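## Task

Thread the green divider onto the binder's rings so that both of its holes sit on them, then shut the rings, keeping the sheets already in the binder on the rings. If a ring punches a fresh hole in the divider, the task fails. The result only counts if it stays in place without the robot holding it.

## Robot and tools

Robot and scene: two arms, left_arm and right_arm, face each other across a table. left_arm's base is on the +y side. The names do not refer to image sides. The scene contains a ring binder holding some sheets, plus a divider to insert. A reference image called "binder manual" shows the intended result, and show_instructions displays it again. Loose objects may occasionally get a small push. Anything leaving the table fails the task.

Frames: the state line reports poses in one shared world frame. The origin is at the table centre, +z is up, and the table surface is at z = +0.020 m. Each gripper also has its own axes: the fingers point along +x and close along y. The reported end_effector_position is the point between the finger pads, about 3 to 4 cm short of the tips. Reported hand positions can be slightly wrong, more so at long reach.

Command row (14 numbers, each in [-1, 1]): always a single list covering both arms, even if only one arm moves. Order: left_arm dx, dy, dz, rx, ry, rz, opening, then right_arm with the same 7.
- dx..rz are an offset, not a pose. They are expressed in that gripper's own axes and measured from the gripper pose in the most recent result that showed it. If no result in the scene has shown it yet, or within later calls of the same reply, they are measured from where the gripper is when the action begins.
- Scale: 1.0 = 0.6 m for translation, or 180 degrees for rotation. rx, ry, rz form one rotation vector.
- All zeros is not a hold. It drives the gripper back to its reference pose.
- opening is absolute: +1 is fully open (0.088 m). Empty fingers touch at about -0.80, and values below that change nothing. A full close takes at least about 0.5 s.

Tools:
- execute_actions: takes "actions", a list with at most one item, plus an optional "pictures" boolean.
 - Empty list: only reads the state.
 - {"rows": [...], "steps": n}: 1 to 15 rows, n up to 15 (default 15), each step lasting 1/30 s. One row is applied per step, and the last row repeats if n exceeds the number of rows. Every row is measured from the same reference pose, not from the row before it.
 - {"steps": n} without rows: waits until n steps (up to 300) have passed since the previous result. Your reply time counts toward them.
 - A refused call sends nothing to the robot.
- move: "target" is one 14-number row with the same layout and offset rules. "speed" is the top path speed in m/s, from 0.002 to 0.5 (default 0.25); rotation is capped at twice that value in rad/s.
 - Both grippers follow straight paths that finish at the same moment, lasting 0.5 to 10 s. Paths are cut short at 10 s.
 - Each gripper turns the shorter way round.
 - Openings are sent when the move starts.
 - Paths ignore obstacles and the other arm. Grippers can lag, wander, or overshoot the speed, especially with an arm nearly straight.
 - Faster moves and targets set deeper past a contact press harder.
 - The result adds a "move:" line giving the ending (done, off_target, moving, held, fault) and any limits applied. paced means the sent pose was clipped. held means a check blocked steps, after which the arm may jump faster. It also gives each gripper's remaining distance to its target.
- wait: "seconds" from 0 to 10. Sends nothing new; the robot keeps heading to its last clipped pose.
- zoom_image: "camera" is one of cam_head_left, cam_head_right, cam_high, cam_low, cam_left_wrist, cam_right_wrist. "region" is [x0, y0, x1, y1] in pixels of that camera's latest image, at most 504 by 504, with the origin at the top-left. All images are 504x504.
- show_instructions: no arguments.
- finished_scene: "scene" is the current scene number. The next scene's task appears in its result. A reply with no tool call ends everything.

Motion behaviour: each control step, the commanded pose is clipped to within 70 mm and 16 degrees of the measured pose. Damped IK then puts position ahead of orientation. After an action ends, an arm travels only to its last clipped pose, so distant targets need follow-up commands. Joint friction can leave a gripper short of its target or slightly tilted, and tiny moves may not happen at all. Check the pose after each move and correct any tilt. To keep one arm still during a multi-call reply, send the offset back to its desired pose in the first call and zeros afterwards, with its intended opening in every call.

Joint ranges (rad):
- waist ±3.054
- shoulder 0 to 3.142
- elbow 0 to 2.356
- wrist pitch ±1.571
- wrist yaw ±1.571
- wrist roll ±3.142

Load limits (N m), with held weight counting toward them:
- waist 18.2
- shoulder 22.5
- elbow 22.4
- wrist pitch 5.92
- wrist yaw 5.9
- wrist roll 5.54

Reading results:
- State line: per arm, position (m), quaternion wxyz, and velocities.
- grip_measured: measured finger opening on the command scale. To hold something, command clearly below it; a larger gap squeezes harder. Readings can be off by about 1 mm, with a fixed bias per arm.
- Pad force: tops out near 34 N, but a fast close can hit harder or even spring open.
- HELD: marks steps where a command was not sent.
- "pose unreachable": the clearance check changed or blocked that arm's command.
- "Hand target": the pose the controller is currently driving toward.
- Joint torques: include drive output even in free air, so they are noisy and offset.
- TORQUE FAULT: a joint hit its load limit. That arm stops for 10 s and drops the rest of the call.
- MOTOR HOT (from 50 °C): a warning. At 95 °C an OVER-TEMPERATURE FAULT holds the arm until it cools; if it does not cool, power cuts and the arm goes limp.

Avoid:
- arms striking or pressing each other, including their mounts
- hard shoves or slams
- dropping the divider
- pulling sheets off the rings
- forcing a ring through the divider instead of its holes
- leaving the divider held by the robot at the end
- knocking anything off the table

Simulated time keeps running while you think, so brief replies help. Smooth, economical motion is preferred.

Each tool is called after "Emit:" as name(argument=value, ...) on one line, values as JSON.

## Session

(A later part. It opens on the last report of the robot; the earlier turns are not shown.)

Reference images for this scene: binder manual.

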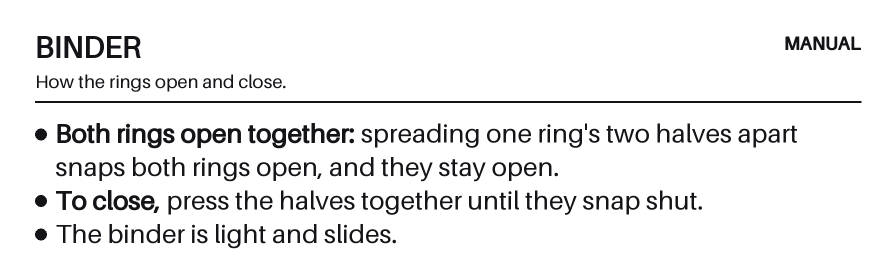

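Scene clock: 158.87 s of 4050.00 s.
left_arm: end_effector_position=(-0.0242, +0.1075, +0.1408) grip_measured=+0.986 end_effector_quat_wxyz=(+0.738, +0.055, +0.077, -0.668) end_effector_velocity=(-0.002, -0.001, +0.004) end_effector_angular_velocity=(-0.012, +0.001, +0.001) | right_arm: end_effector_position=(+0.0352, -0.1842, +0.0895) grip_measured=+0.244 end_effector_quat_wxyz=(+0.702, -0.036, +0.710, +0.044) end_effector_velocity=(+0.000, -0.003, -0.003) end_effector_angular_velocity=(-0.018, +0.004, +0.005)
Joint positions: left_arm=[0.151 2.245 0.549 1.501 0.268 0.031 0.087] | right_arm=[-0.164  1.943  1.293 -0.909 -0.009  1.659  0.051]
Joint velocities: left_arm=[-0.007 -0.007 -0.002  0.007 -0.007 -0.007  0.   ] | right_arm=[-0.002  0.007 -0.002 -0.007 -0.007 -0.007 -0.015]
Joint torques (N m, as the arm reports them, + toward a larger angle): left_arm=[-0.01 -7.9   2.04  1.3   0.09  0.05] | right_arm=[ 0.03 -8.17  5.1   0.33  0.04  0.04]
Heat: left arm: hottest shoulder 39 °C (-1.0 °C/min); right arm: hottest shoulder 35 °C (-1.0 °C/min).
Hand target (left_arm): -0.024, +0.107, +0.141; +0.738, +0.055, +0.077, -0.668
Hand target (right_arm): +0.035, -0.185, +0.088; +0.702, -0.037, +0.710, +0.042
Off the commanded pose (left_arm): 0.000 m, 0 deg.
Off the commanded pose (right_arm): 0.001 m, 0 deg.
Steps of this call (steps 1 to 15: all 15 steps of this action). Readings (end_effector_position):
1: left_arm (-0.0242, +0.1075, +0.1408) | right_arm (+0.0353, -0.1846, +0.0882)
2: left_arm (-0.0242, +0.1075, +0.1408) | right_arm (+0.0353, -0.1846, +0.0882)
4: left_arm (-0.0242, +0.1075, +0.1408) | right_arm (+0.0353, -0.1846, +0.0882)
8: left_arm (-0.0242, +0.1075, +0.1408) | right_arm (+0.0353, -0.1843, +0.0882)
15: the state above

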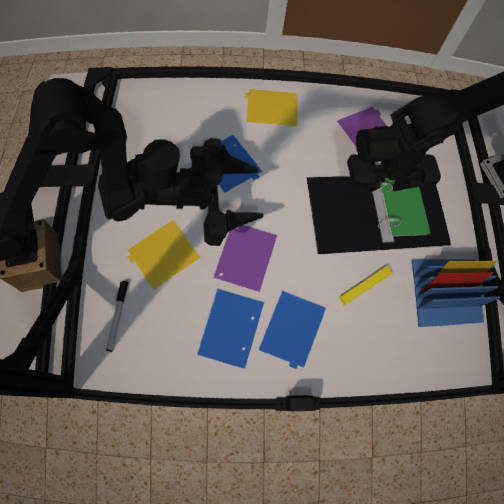

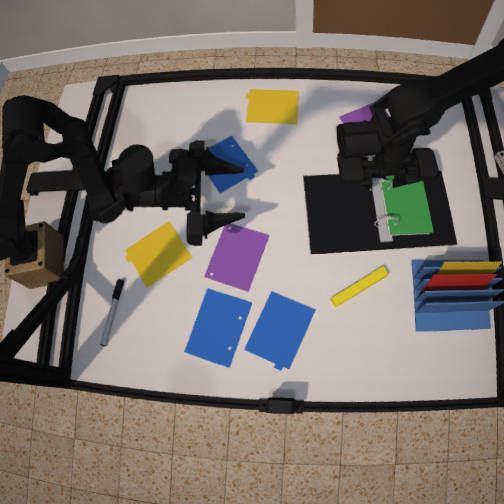

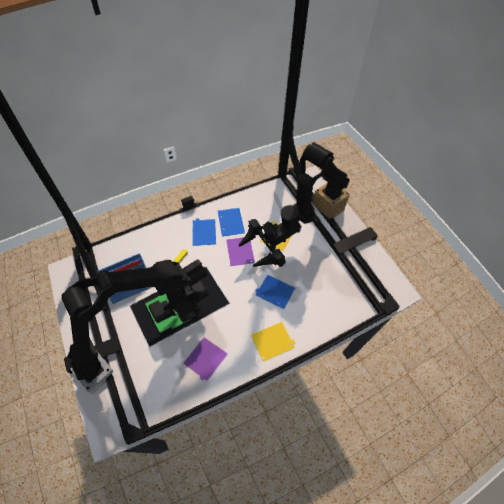

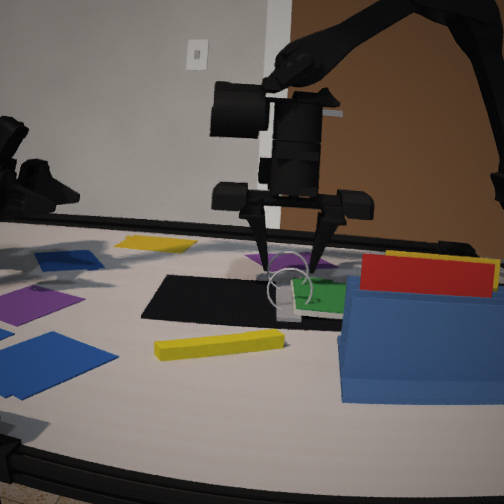

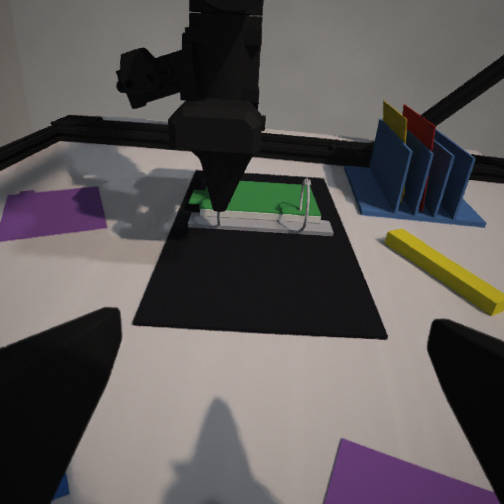

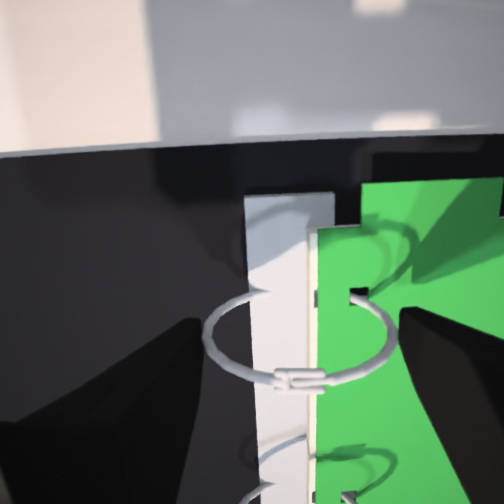

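Emit:
move(target=[0,0,0,0,0,0,1,-0.12,0,0,0,0,0,0.9], speed=0.1)

Scene clock: 162.77 s of 4050.00 s.
left_arm: end_effector_position=(-0.0242, +0.1075, +0.1408) grip_measured=+0.986 end_effector_quat_wxyz=(+0.738, +0.055, +0.077, -0.668) end_effector_velocity=(+0.002, +0.001, -0.001) end_effector_angular_velocity=(+0.006, +0.020, +0.023) | right_arm: end_effector_position=(+0.0359, -0.1872, +0.1573) grip_measured=+0.900 end_effector_quat_wxyz=(+0.703, -0.040, +0.709, +0.039) end_effector_velocity=(-0.000, -0.001, +0.001) end_effector_angular_velocity=(-0.004, +0.007, +0.005)
Joint positions: left_arm=[0.151 2.245 0.549 1.501 0.268 0.031 0.087] | right_arm=[-0.164  1.869  1.474 -1.174 -0.009  1.659  0.083]
Joint velocities: left_arm=[-0.002 -0.002 -0.002 -0.007 -0.022 -0.022 -0.   ] | right_arm=[-0.002 -0.002  0.002 -0.007 -0.007 -0.007 -0.   ]
Joint torques (N m, as the arm reports them, + toward a larger angle): left_arm=[ 0.   -7.93  2.09  1.29  0.08  0.05] | right_arm=[-0.06 -8.99  6.51  0.17  0.05  0.01]
Heat: left arm: hottest shoulder 39 °C (-1.0 °C/min); right arm: hottest shoulder 36 °C (+0.0 °C/min).
Hand target (left_arm): -0.024, +0.107, +0.141; +0.738, +0.055, +0.077, -0.668
Hand target (right_arm): +0.036, -0.186, +0.161; +0.702, -0.036, +0.710, +0.044
Off the commanded pose (left_arm): 0.000 m, 0 deg.
Off the commanded pose (right_arm): 0.005 m, 1 deg.
move: done

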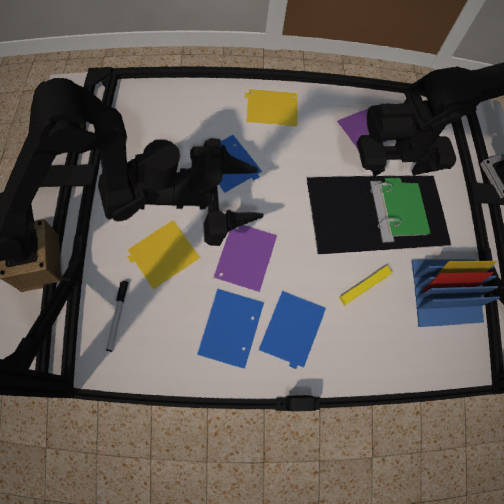

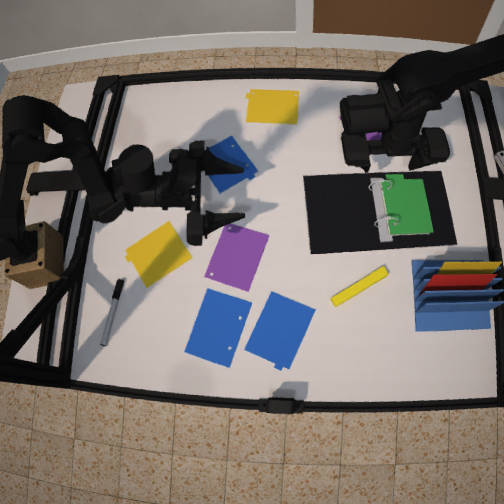

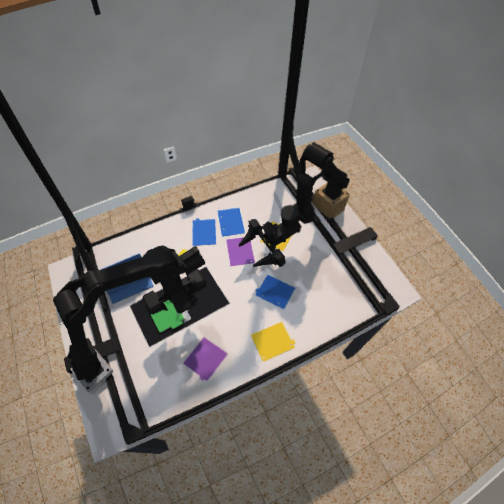

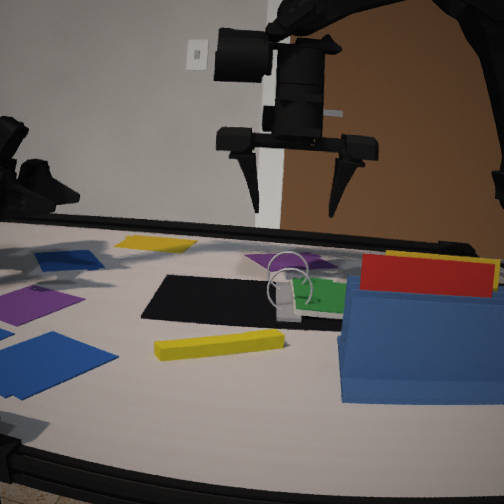

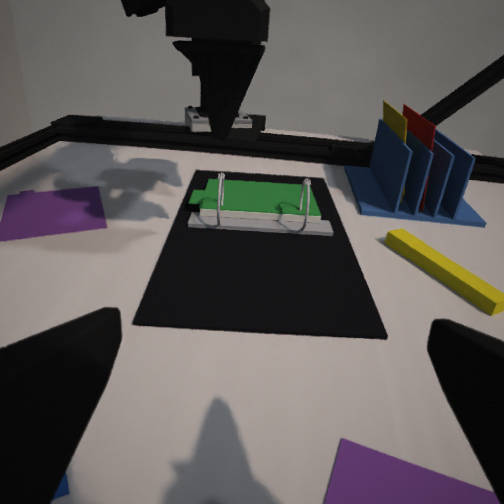

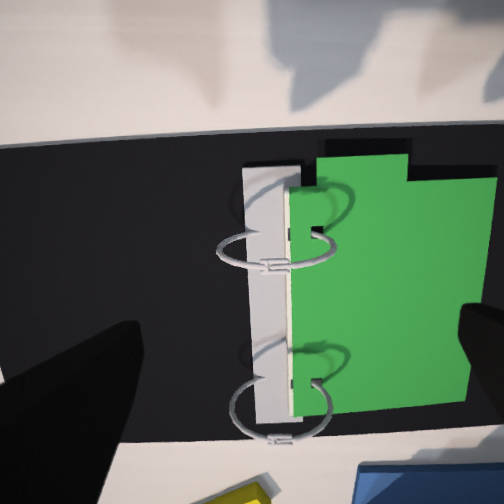

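Emit:
finished_scene(scene=2)

The scene is finished: the task was done.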